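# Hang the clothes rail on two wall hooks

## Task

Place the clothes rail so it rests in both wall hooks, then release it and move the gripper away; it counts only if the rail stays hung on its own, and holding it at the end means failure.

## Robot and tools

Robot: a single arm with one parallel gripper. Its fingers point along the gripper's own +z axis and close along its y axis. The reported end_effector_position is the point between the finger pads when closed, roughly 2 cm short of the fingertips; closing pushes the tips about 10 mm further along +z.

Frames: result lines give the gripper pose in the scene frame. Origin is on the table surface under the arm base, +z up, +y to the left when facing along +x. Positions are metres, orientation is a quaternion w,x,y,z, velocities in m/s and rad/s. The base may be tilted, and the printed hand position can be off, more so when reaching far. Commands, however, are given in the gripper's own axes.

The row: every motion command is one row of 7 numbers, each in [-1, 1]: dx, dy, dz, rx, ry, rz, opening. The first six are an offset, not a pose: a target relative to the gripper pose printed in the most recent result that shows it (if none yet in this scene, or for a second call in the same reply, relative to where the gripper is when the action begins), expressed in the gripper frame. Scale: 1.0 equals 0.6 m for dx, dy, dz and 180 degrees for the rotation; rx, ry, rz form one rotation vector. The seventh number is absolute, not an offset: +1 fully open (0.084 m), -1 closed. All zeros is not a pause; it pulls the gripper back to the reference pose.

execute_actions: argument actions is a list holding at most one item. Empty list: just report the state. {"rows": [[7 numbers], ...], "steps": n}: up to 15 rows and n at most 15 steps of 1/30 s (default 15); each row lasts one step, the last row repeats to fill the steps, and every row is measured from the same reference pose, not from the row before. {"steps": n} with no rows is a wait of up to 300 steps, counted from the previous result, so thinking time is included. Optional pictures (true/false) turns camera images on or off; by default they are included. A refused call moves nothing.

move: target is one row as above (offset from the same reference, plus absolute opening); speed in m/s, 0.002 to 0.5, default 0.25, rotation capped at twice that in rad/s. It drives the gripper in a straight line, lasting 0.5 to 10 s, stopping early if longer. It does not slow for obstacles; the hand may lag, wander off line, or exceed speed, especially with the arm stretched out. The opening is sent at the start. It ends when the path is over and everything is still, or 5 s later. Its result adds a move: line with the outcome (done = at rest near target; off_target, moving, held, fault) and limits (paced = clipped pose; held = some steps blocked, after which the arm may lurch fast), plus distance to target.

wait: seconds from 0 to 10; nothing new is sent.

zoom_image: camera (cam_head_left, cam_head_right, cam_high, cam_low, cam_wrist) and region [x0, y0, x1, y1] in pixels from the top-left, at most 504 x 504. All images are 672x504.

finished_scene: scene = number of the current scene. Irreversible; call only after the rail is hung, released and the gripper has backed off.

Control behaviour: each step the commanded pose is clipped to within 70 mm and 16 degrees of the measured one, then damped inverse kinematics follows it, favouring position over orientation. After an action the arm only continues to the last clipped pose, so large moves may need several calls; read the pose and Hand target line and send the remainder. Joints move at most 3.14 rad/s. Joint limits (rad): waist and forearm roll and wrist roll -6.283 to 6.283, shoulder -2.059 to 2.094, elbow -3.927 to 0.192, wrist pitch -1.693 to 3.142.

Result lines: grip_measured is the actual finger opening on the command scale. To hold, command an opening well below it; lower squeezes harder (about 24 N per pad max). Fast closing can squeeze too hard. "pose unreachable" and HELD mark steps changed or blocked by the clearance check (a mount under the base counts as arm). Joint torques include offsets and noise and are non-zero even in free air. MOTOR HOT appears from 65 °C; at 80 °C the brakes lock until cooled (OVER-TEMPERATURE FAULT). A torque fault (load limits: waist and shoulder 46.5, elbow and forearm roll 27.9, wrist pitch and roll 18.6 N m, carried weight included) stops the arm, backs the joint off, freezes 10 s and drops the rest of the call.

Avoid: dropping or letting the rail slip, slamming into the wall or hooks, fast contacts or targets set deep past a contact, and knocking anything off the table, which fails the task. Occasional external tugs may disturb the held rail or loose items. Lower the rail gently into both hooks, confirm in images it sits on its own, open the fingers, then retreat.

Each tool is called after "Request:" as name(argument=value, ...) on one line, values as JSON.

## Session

Request:
execute_actions(actions=[])

Scene clock: 0.00 s of 5700.00 s.
end_effector_position=(+0.1725, -0.1113, +0.2251) grip_measured=+1.00 end_effector_quat_wxyz=(+0.162, -0.588, +0.789, -0.076) end_effector_velocity=(+0.000, -0.000, +0.000) end_effector_angular_velocity=(+0.002, -0.001, -0.002)
Joint positions: [-1.167 -1.405 -0.141  0.341  1.395  0.854  0.084]
Joint velocities: [-0.002  0.    -0.     0.002  0.     0.001 -0.   ]
Joint torques (N m, as the arm reports them, + toward a larger angle): no reading
Motor temperatures (°C, as the motors report them): [37 36 34 35 36 38]
Hand target: +0.172, -0.111, +0.225; +0.162, -0.588, +0.789, -0.076

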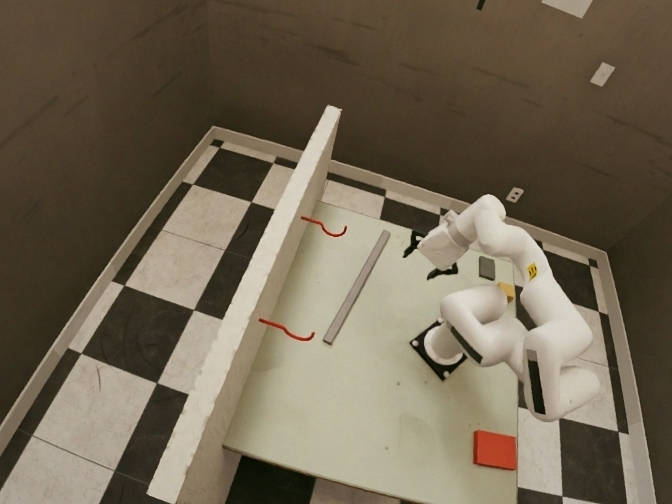

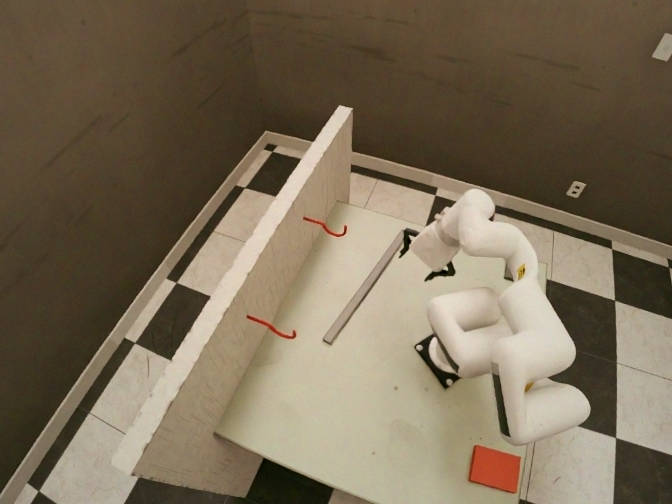

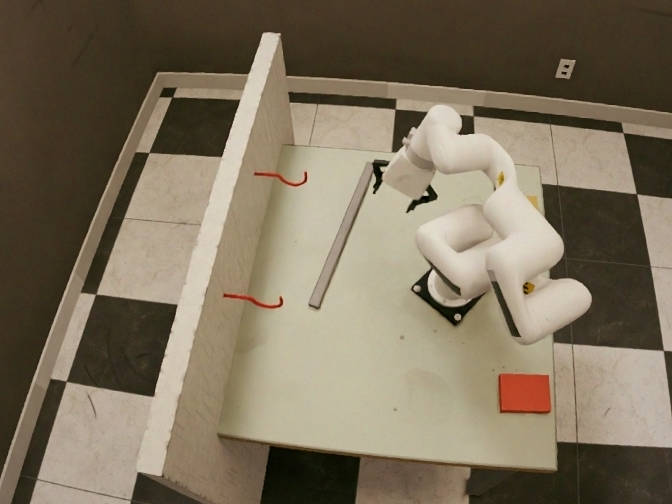

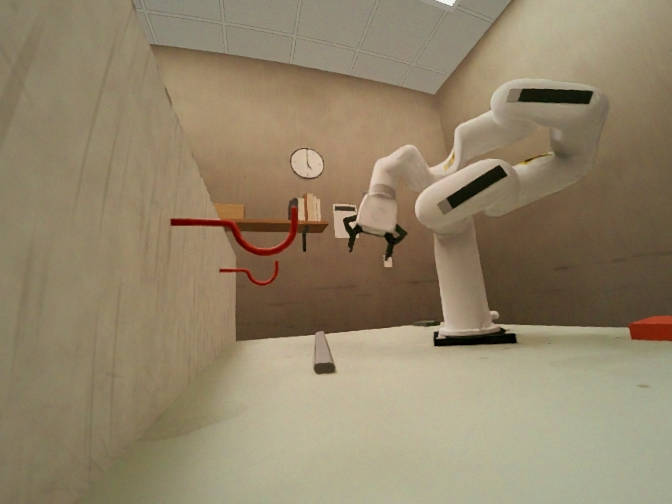

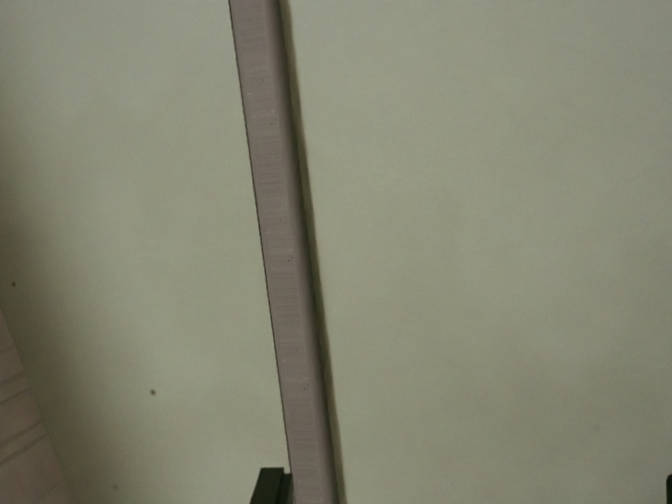

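Request:
move(target=[-0.172,-0.345,-0.29,-0.101,0.054,-0.035,1])

Scene clock: 12.37 s of 5700.00 s.
end_effector_position=(+0.3263, -0.0868, +0.4687) grip_measured=+1.00 end_effector_quat_wxyz=(-0.003, -0.640, +0.768, -0.008) end_effector_velocity=(+0.001, -0.000, +0.001) end_effector_angular_velocity=(+0.000, +0.006, +0.000)
Joint positions: [-0.43  -0.413 -1.401 -0.022  1.79   1.514  0.084]
Joint velocities: [ 0.001  0.01  -0.013 -0.001  0.009 -0.    -0.   ]
Joint torques (N m, as the arm reports them, + toward a larger angle): [  0.04  -7.29 -13.03   0.01  -1.46  -0.3 ]
Motor temperatures (°C, as the motors report them): [37 36 36 35 36 38]
Hand target: +0.327, -0.087, +0.469; -0.003, -0.640, +0.768, -0.008
Off the commanded pose: 0.001 m, 0 deg.
After step 90, 7.57 s passed at rest.
move: done

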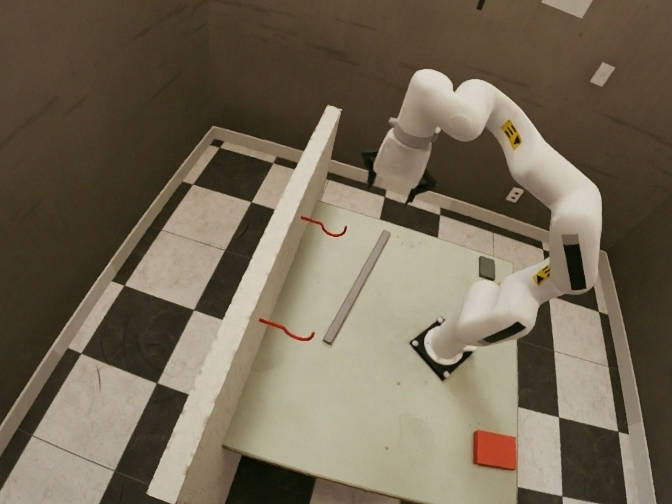

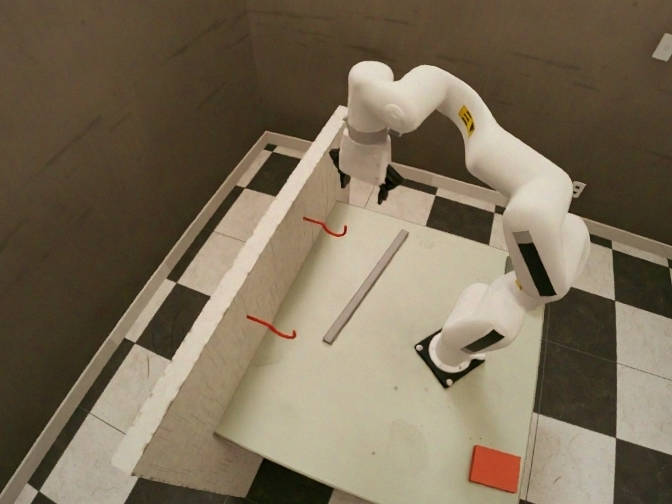

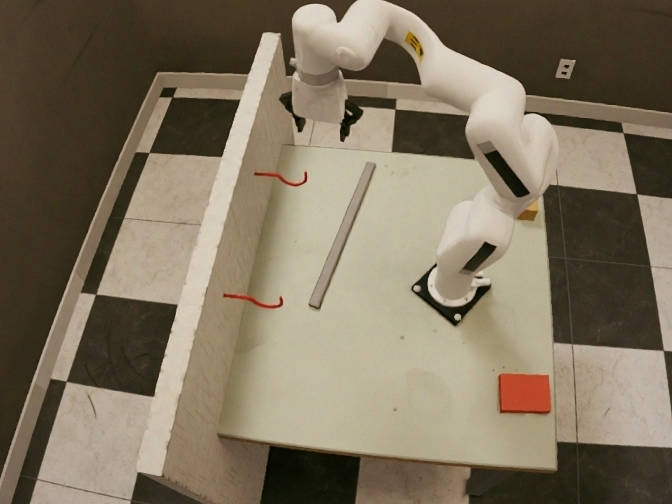

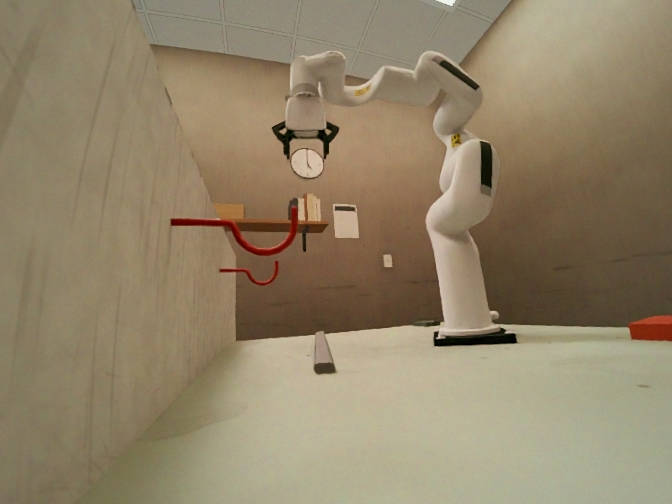

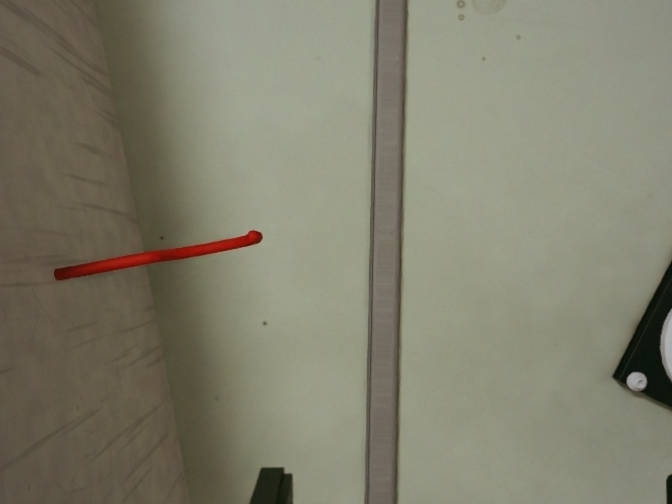

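Request:
move(target=[0.105,0.033,0.665,0,-0.005,0.006,0.5])

Scene clock: 20.20 s of 5700.00 s.
end_effector_position=(+0.2967, -0.1526, +0.0710) grip_measured=+0.49 end_effector_quat_wxyz=(+0.003, -0.632, +0.775, -0.004) end_effector_velocity=(-0.000, +0.001, -0.002) end_effector_angular_velocity=(+0.002, +0.003, +0.000)
Joint positions: [-0.67  -0.184 -0.384 -0.002  0.542  1.301  0.065]
Joint velocities: [ 0.001  0.008 -0.     0.002 -0.004 -0.001 -0.   ]
Joint torques (N m, as the arm reports them, + toward a larger angle): [  0.33  -9.33 -11.43   0.54  -1.45  -0.18]
Motor temperatures (°C, as the motors report them): [37 36 36 35 36 38]
Hand target: +0.296, -0.153, +0.071; +0.003, -0.632, +0.775, -0.003
Off the commanded pose: 0.002 m, 0 deg.
After step 90, 2.53 s passed at rest.
move: done

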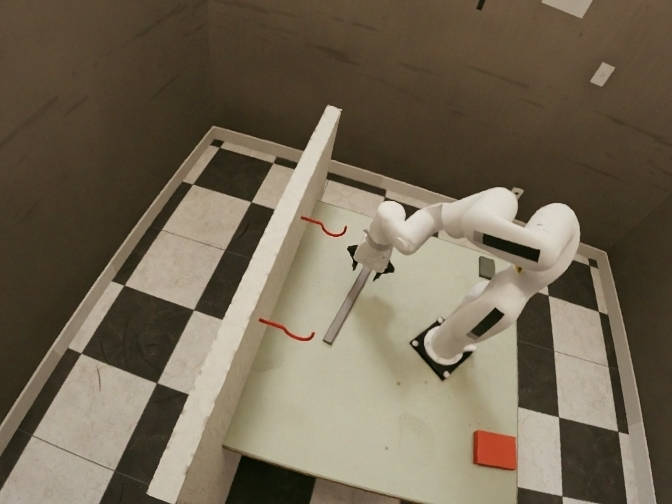

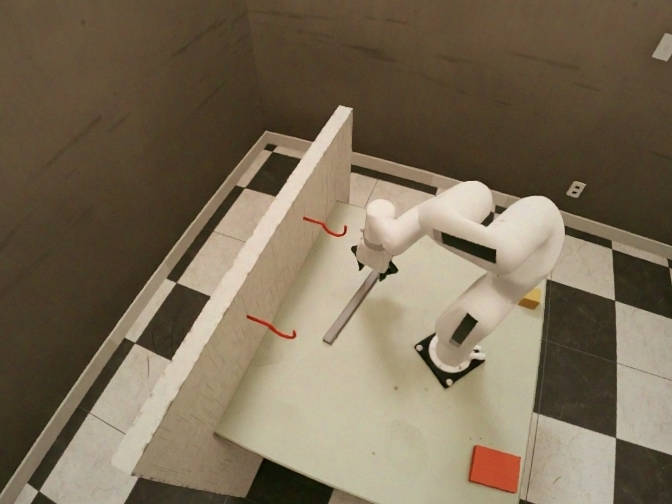

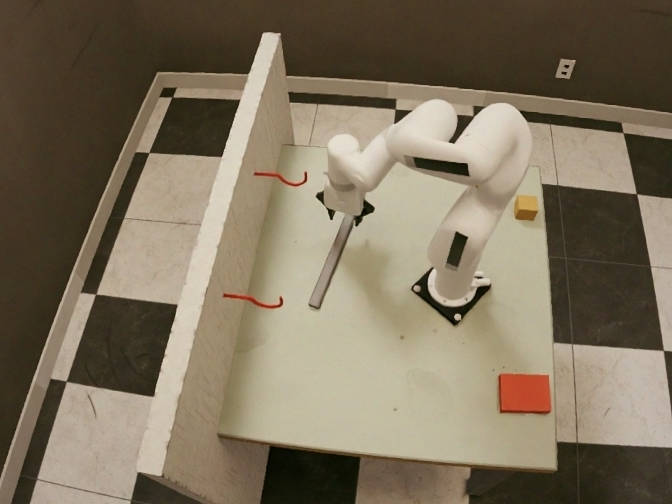

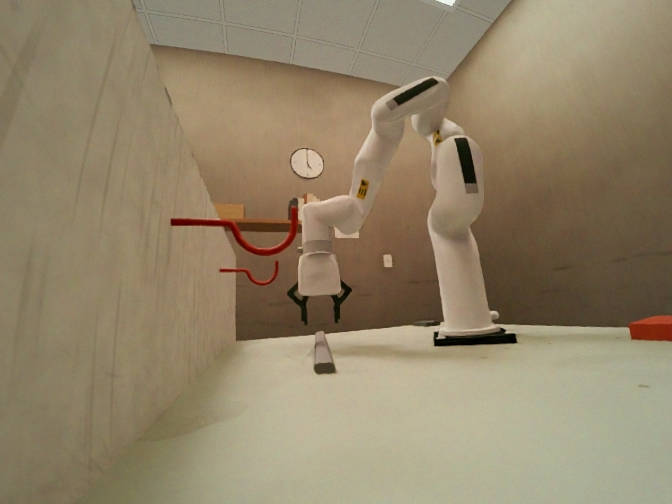

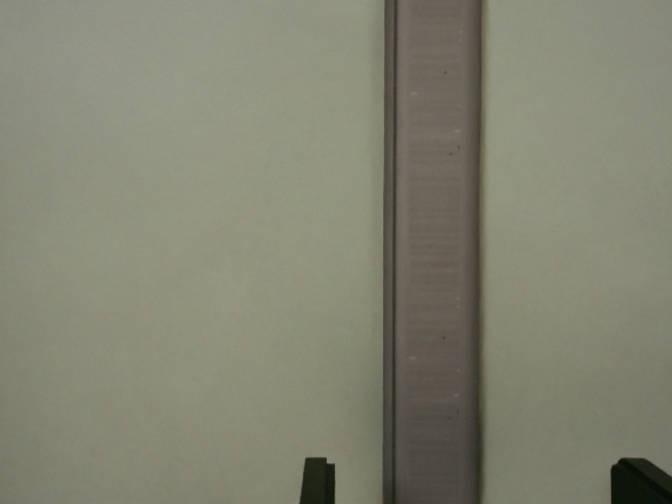

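Request:
move(target=[0,0,0.08,0,0,0,0.5], speed=0.08)

Request:
move(target=[0,0,0,0,0,0,-1])

Request:
move(target=[-0.18,0.037,-0.45,0,0,-0.0645,-1], speed=0.2)

Request:
move(target=[0,-0.23,0,0,0,0,-1], speed=0.15)

Scene clock: 31.07 s of 5700.00 s.
end_effector_position=(+0.2971, -0.1529, +0.0233) grip_measured=+0.49 end_effector_quat_wxyz=(+0.003, -0.632, +0.775, -0.004) end_effector_velocity=(-0.001, +0.000, -0.002) end_effector_angular_velocity=(+0.001, +0.002, -0.001)
Joint positions: [-0.671 -0.001 -0.376 -0.004  0.351  1.302  0.065]
Joint velocities: [-0.001  0.007  0.     0.    -0.005  0.    -0.   ]
Joint torques (N m, as the arm reports them, + toward a larger angle): [  0.19 -10.24  -9.82   0.43  -1.5   -0.19]
Motor temperatures (°C, as the motors report them): [37 36 36 35 36 38]
Hand target: +0.297, -0.153, +0.023; +0.003, -0.632, +0.775, -0.004
Off the commanded pose: 0.000 m, 0 deg.
After step 90, 6.83 s passed at rest.
move: done

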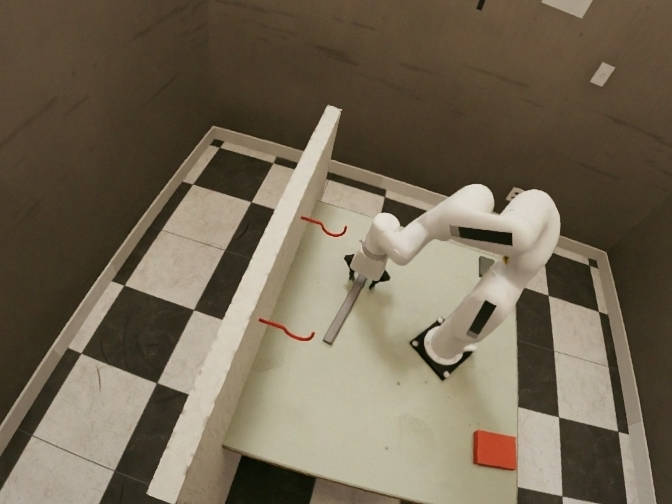

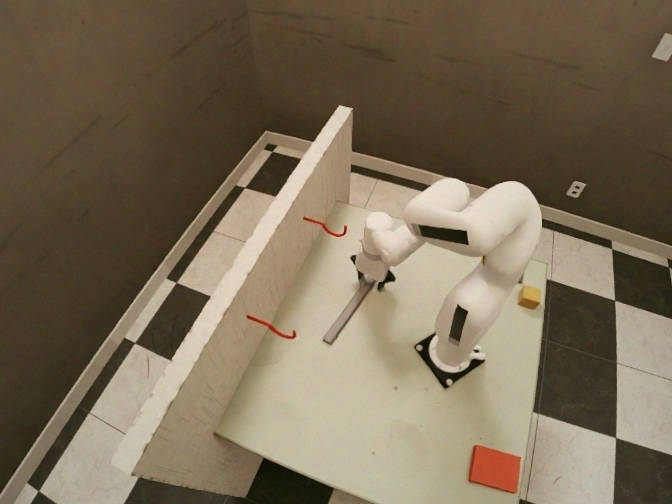

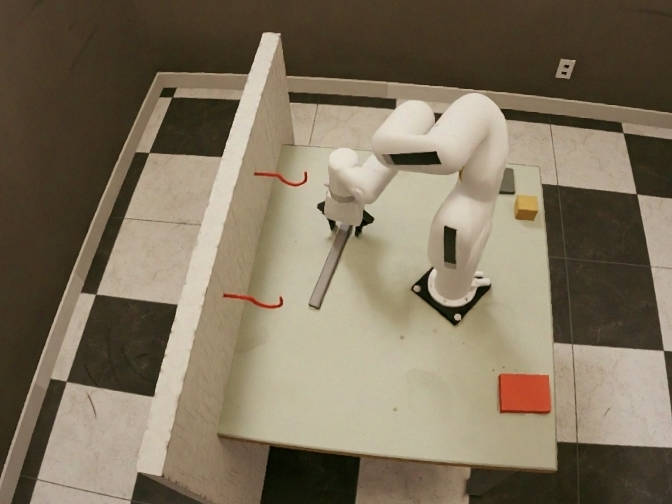

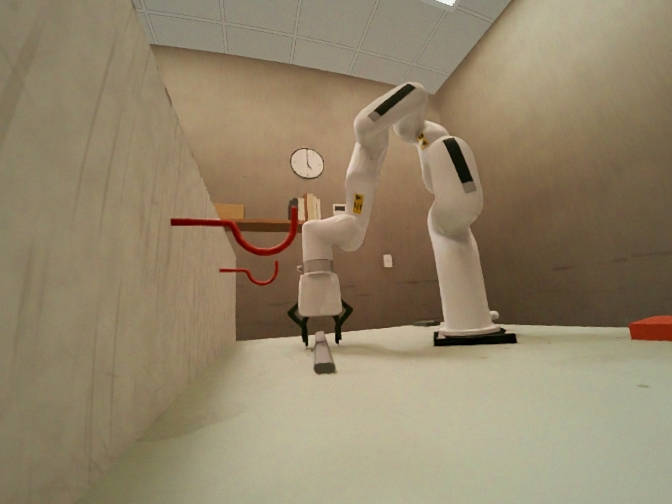

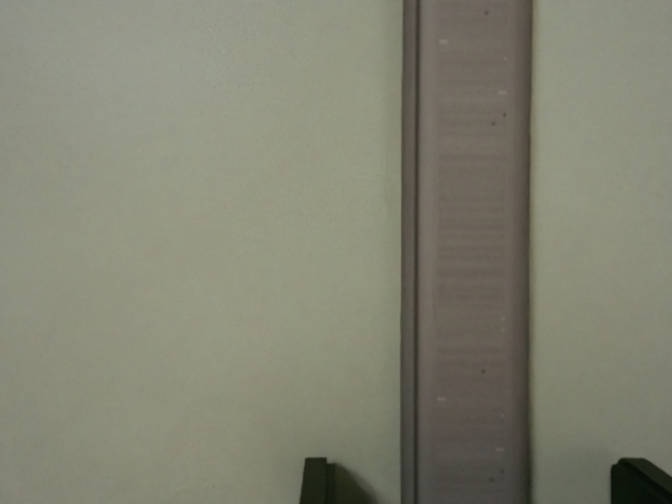

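Scene clock: 31.57 s of 5700.00 s.
end_effector_position=(+0.2974, -0.1530, +0.0235) grip_measured=-0.34 end_effector_quat_wxyz=(+0.003, -0.632, +0.775, -0.005) end_effector_velocity=(-0.000, +0.000, +0.000) end_effector_angular_velocity=(-0.001, -0.000, +0.001)
Joint positions: [-0.671 -0.001 -0.376 -0.004  0.351  1.302  0.029]
Joint velocities: [ 0.    -0.001  0.    -0.001 -0.     0.     0.   ]
Joint torques (N m, as the arm reports them, + toward a larger angle): [ 0.36 -9.83 -9.25  0.46 -1.35 -0.22]
Motor temperatures (°C, as the motors report them): [37 36 36 35 36 38]
Hand target: +0.297, -0.153, +0.023; +0.003, -0.632, +0.775, -0.004
Off the commanded pose: 0.000 m, 0 deg.
move: done

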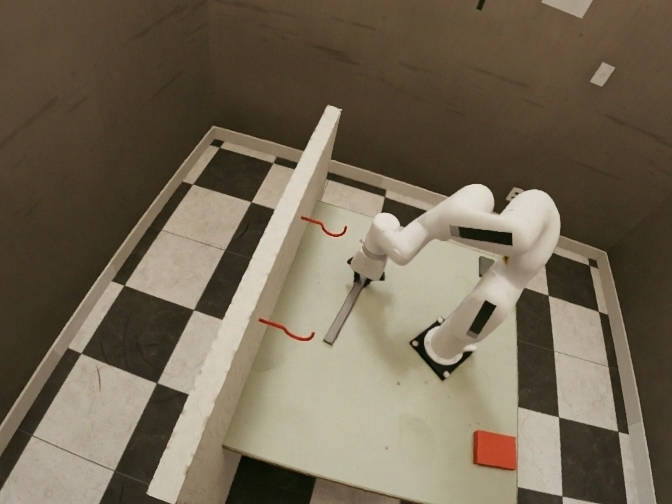

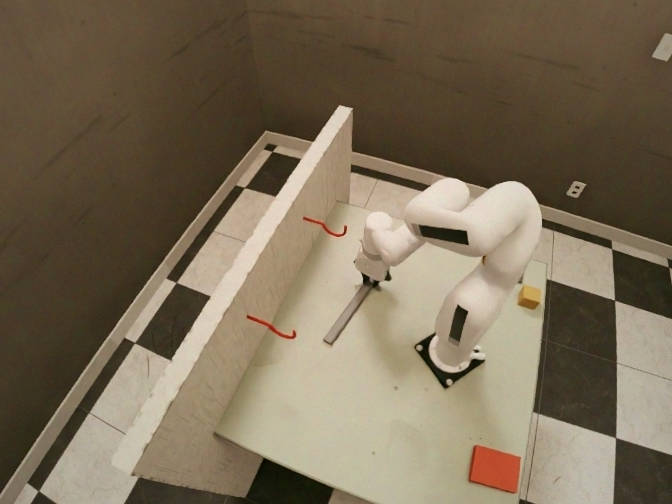

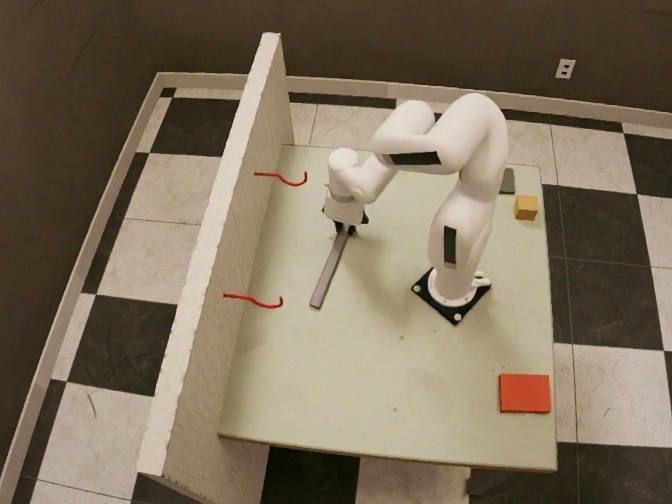

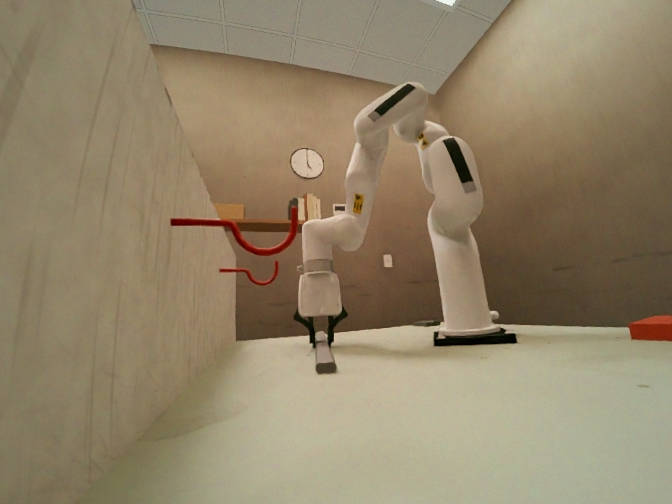

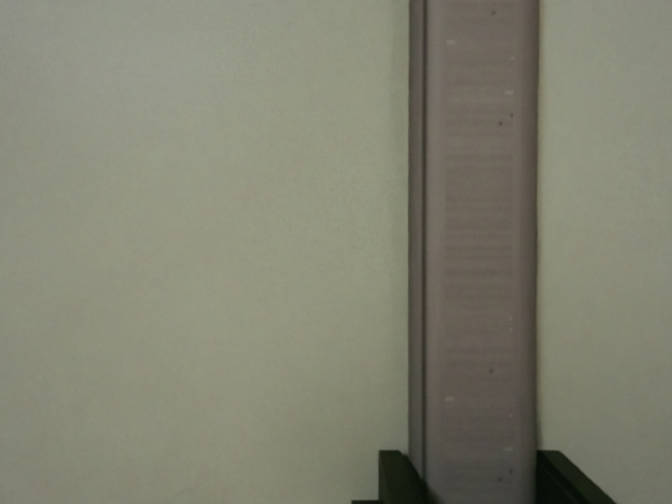

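Scene clock: 33.57 s of 5700.00 s.
end_effector_position=(+0.2950, -0.0414, +0.2927) grip_measured=-0.34 end_effector_quat_wxyz=(-0.003, +0.707, -0.707, +0.004) end_effector_velocity=(+0.001, +0.000, +0.004) end_effector_angular_velocity=(-0.002, -0.007, +0.001)
Joint positions: [-0.321 -0.687 -0.687 -0.008  1.351  1.447  0.029]
Joint velocities: [ 0.003 -0.002 -0.009 -0.001  0.004  0.002 -0.   ]
Joint torques (N m, as the arm reports them, + toward a larger angle): [  0.22  -4.94 -15.61   0.3   -1.64  -0.12]
Motor temperatures (°C, as the motors report them): [37 36 36 35 36 38]
Hand target: +0.295, -0.041, +0.293; -0.003, +0.708, -0.707, +0.004
Off the commanded pose: 0.001 m, 0 deg.
move: done

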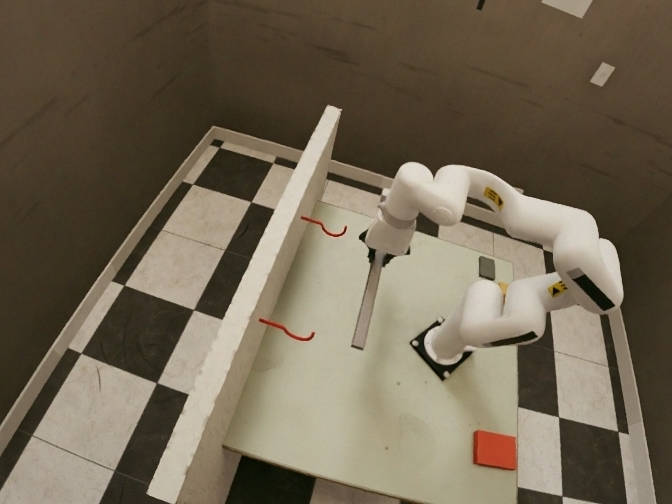

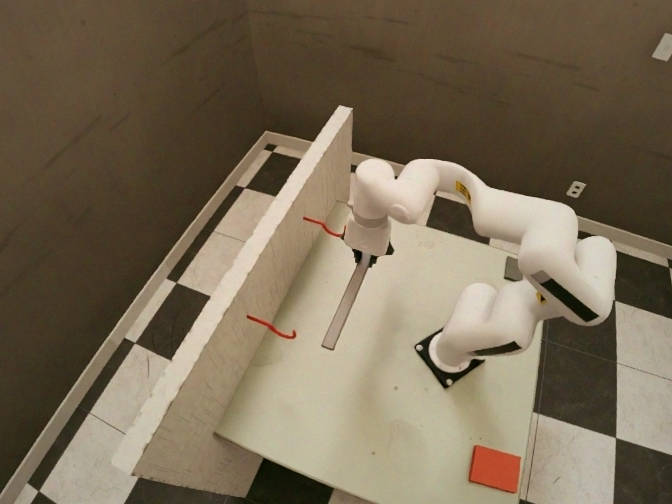

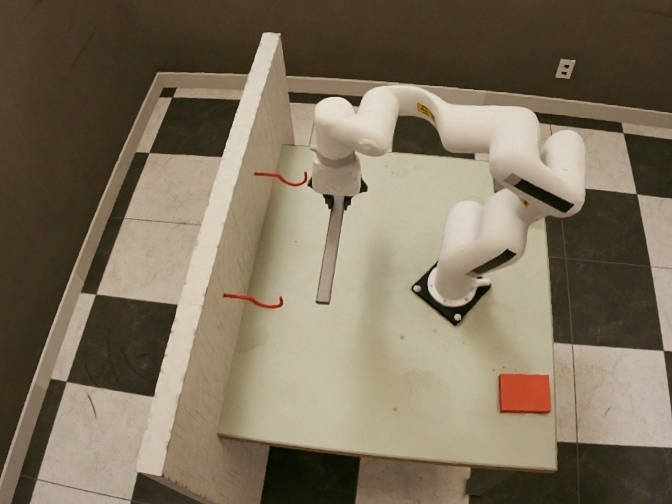

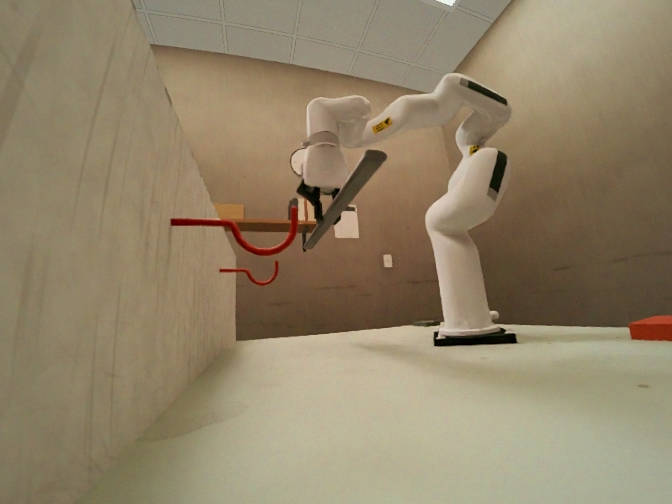

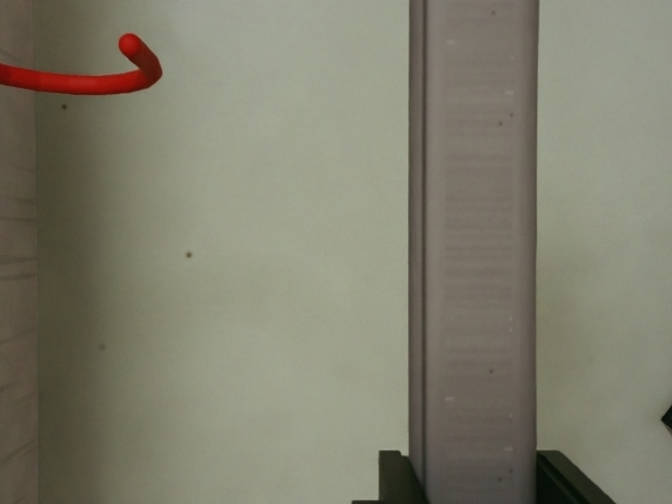

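Scene clock: 35.13 s of 5700.00 s.
end_effector_position=(+0.4335, -0.0410, +0.2948) grip_measured=-0.34 end_effector_quat_wxyz=(-0.004, +0.708, -0.707, +0.005) end_effector_velocity=(-0.006, -0.002, -0.015) end_effector_angular_velocity=(+0.001, +0.039, -0.004)
Joint positions: [-0.28  -0.192 -1.092 -0.009  1.257  1.488  0.029]
Joint velocities: [-0.005  0.015  0.019 -0.002  0.004  0.     0.   ]
Joint torques (N m, as the arm reports them, + toward a larger angle): [  0.48 -12.7  -15.54   0.24  -1.73  -0.22]
Motor temperatures (°C, as the motors report them): [37 36 36 35 36 38]
Hand target: +0.433, -0.041, +0.294; -0.003, +0.707, -0.707, +0.004
Off the commanded pose: 0.001 m, 0 deg.
move: done

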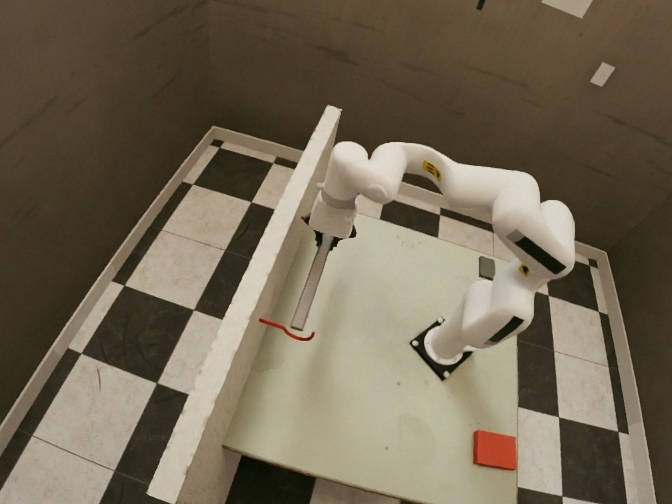

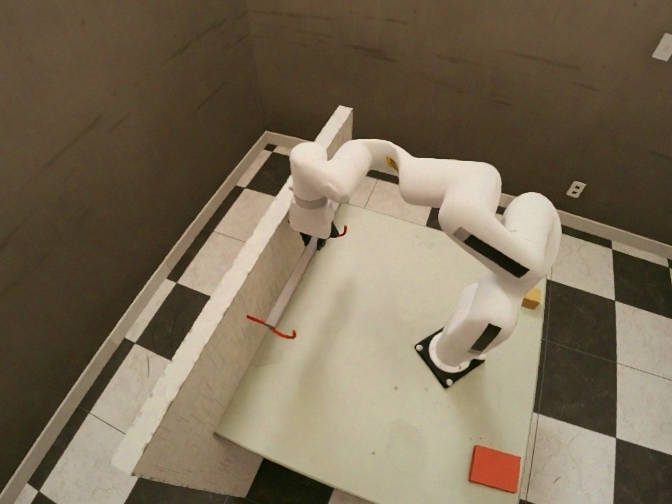

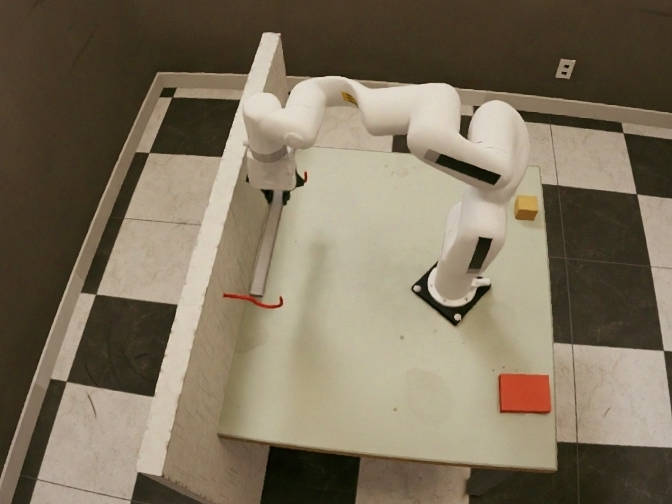

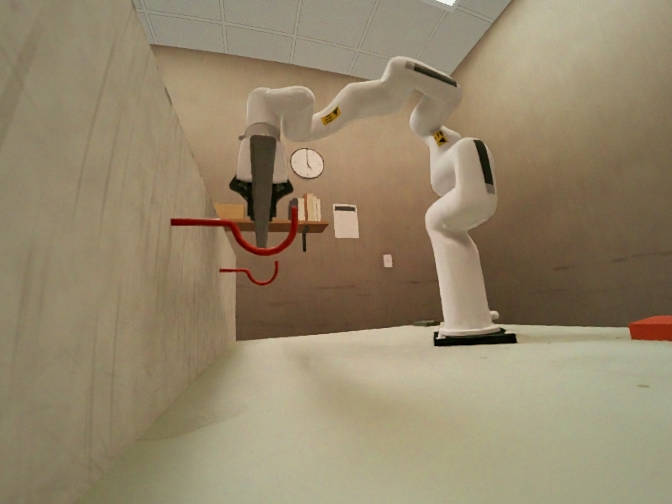

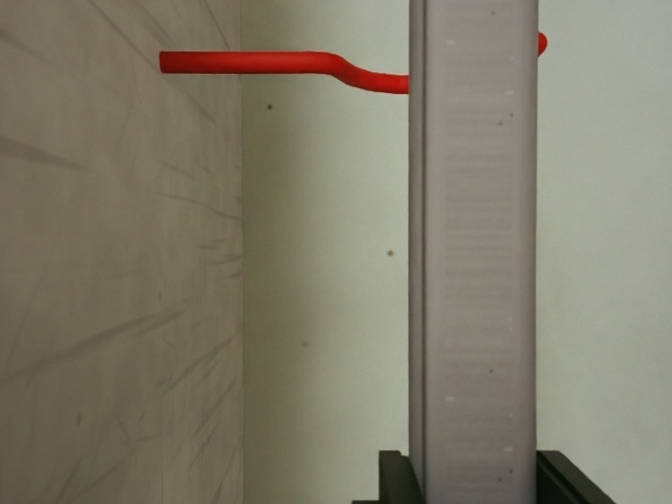

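Request:
move(target=[-0.063,0.007,0.163,0,0,0,-1], speed=0.08)

Request:
zoom_image(camera="cam_low", region=[150,130,350,300])

Scene clock: 40.07 s of 5700.00 s.
end_effector_position=(+0.4305, -0.0036, +0.1974) grip_measured=-0.34 end_effector_quat_wxyz=(-0.004, +0.707, -0.707, +0.005) end_effector_velocity=(+0.000, +0.000, -0.002) end_effector_angular_velocity=(+0.000, -0.002, -0.002)
Joint positions: [-0.195 -0.133 -0.867 -0.013  0.973  1.578  0.029]
Joint velocities: [ 0.     0.002  0.003  0.    -0.007  0.003 -0.   ]
Joint torques (N m, as the arm reports them, + toward a larger angle): [  0.48 -12.97 -14.91   0.22  -1.51  -0.25]
Motor temperatures (°C, as the motors report them): [37 36 37 35 36 38]
Hand target: +0.430, -0.003, +0.197; -0.004, +0.707, -0.707, +0.005
Off the commanded pose: 0.001 m, 0 deg.
After step 90, 0.27 s passed at rest.
move: done

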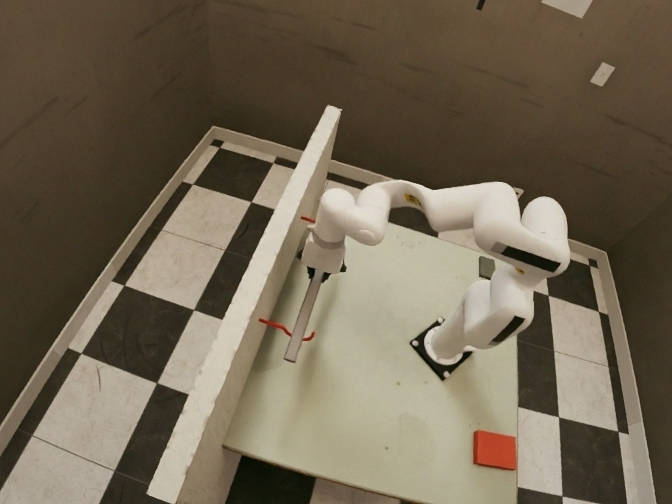

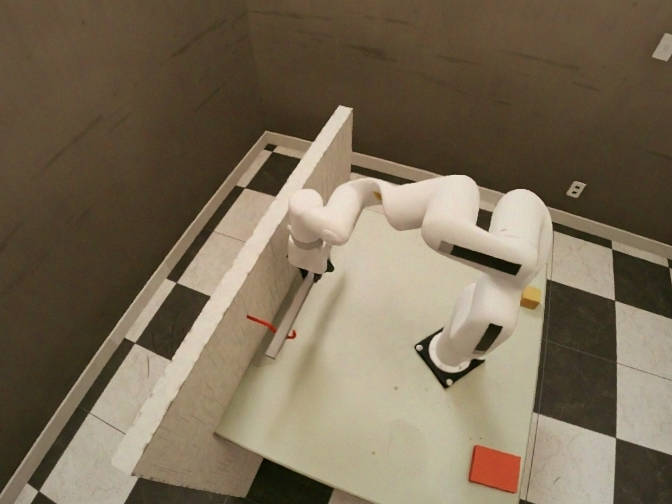

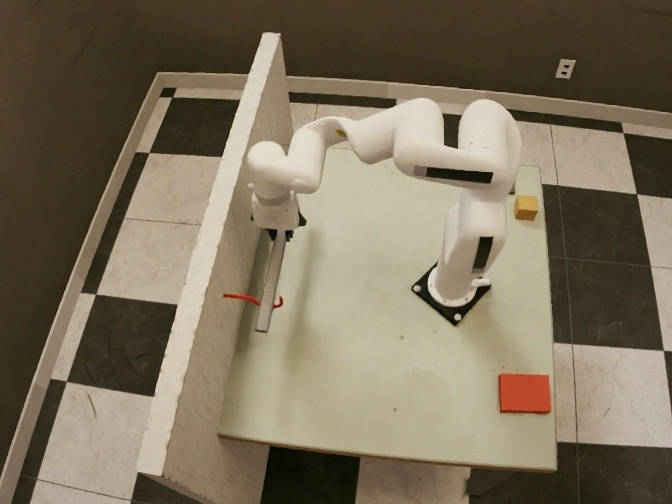

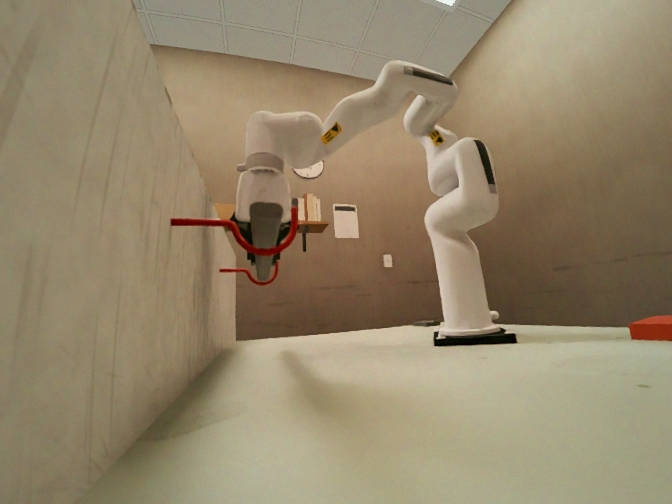

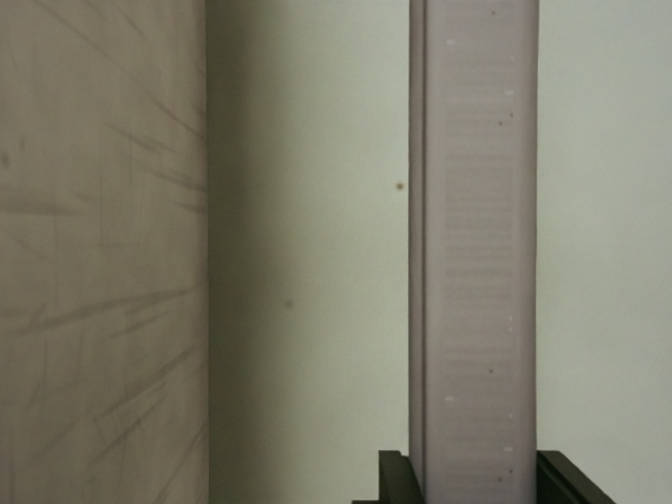

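Region (150, 130, 350, 300) of cam_low's 672x504 image, scaled by 2.520, with more detail than that image has; it fills the top 428 rows of this view, and the rest is white.

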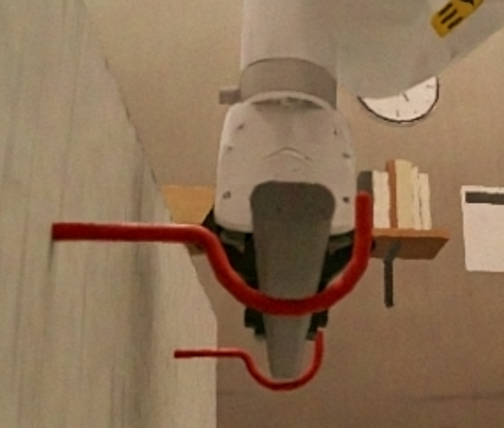

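Request:
move(target=[0,0,0.015,0,0,0,-1], speed=0.015)

Scene clock: 45.00 s of 5700.00 s.
end_effector_position=(+0.4306, -0.0036, +0.1885) grip_measured=-0.34 end_effector_quat_wxyz=(-0.004, +0.707, -0.707, +0.005) end_effector_velocity=(+0.001, -0.000, +0.000) end_effector_angular_velocity=(+0.000, -0.005, -0.001)
Joint positions: [-0.195 -0.121 -0.852 -0.013  0.947  1.579  0.029]
Joint velocities: [-0.001  0.     0.     0.    -0.005  0.    -0.   ]
Joint torques (N m, as the arm reports them, + toward a larger angle): [  0.26 -13.03 -14.9    0.44  -1.55  -0.17]
Motor temperatures (°C, as the motors report them): [37 36 37 35 36 38]
Hand target: +0.431, -0.004, +0.188; -0.004, +0.707, -0.707, +0.005
Off the commanded pose: 0.000 m, 0 deg.
After step 90, 1.10 s passed at rest.
move: done

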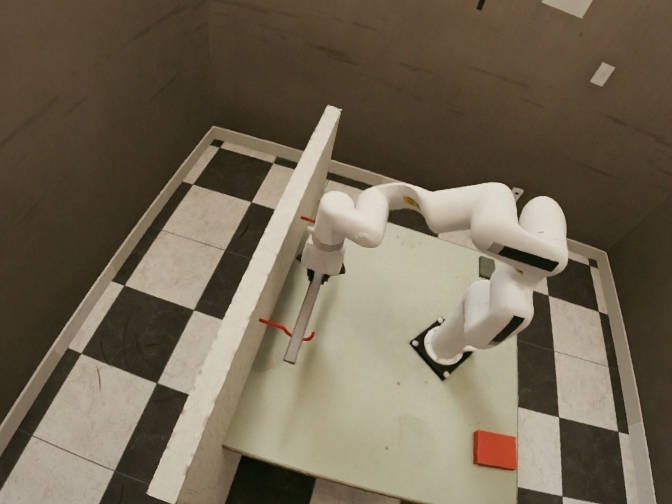

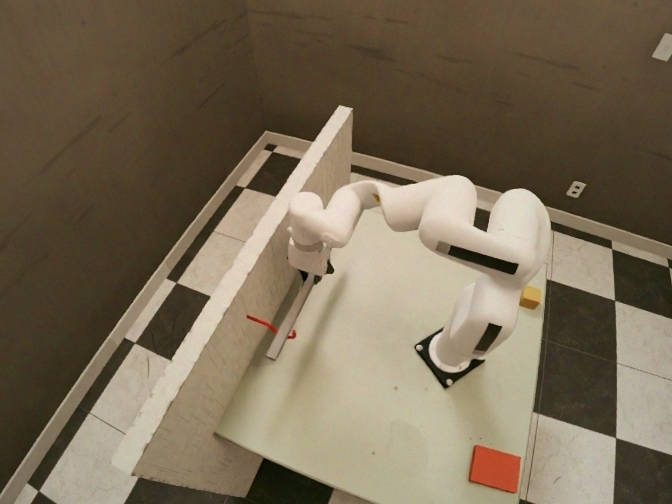

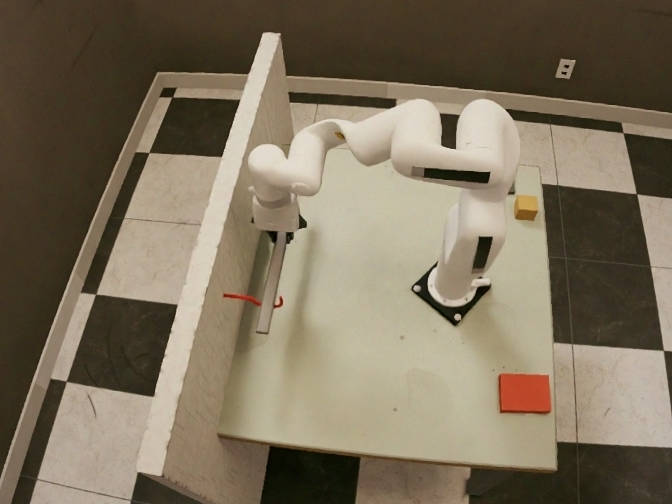

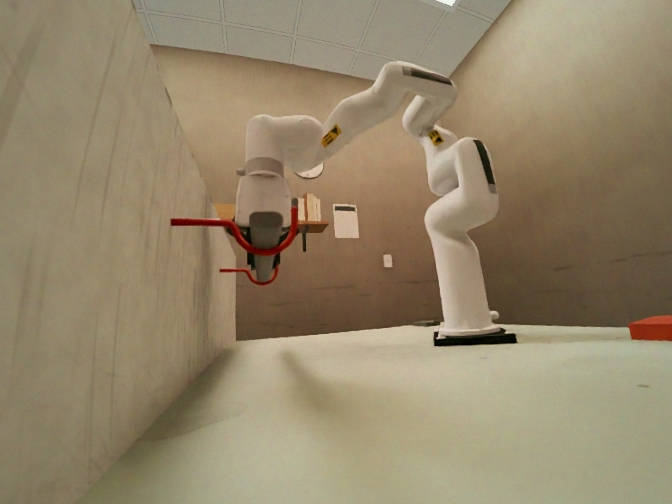

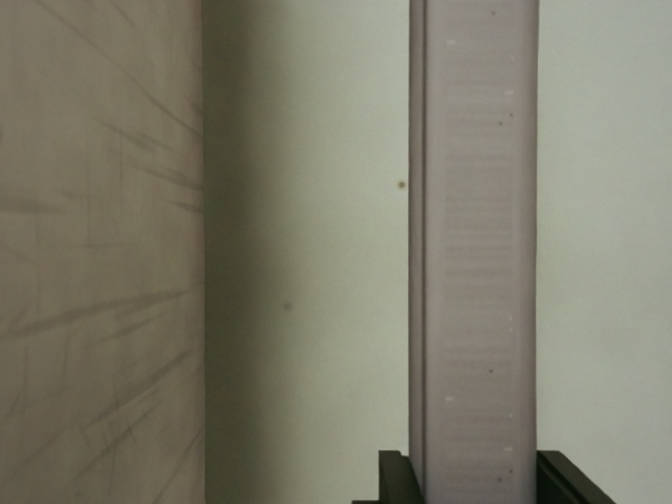

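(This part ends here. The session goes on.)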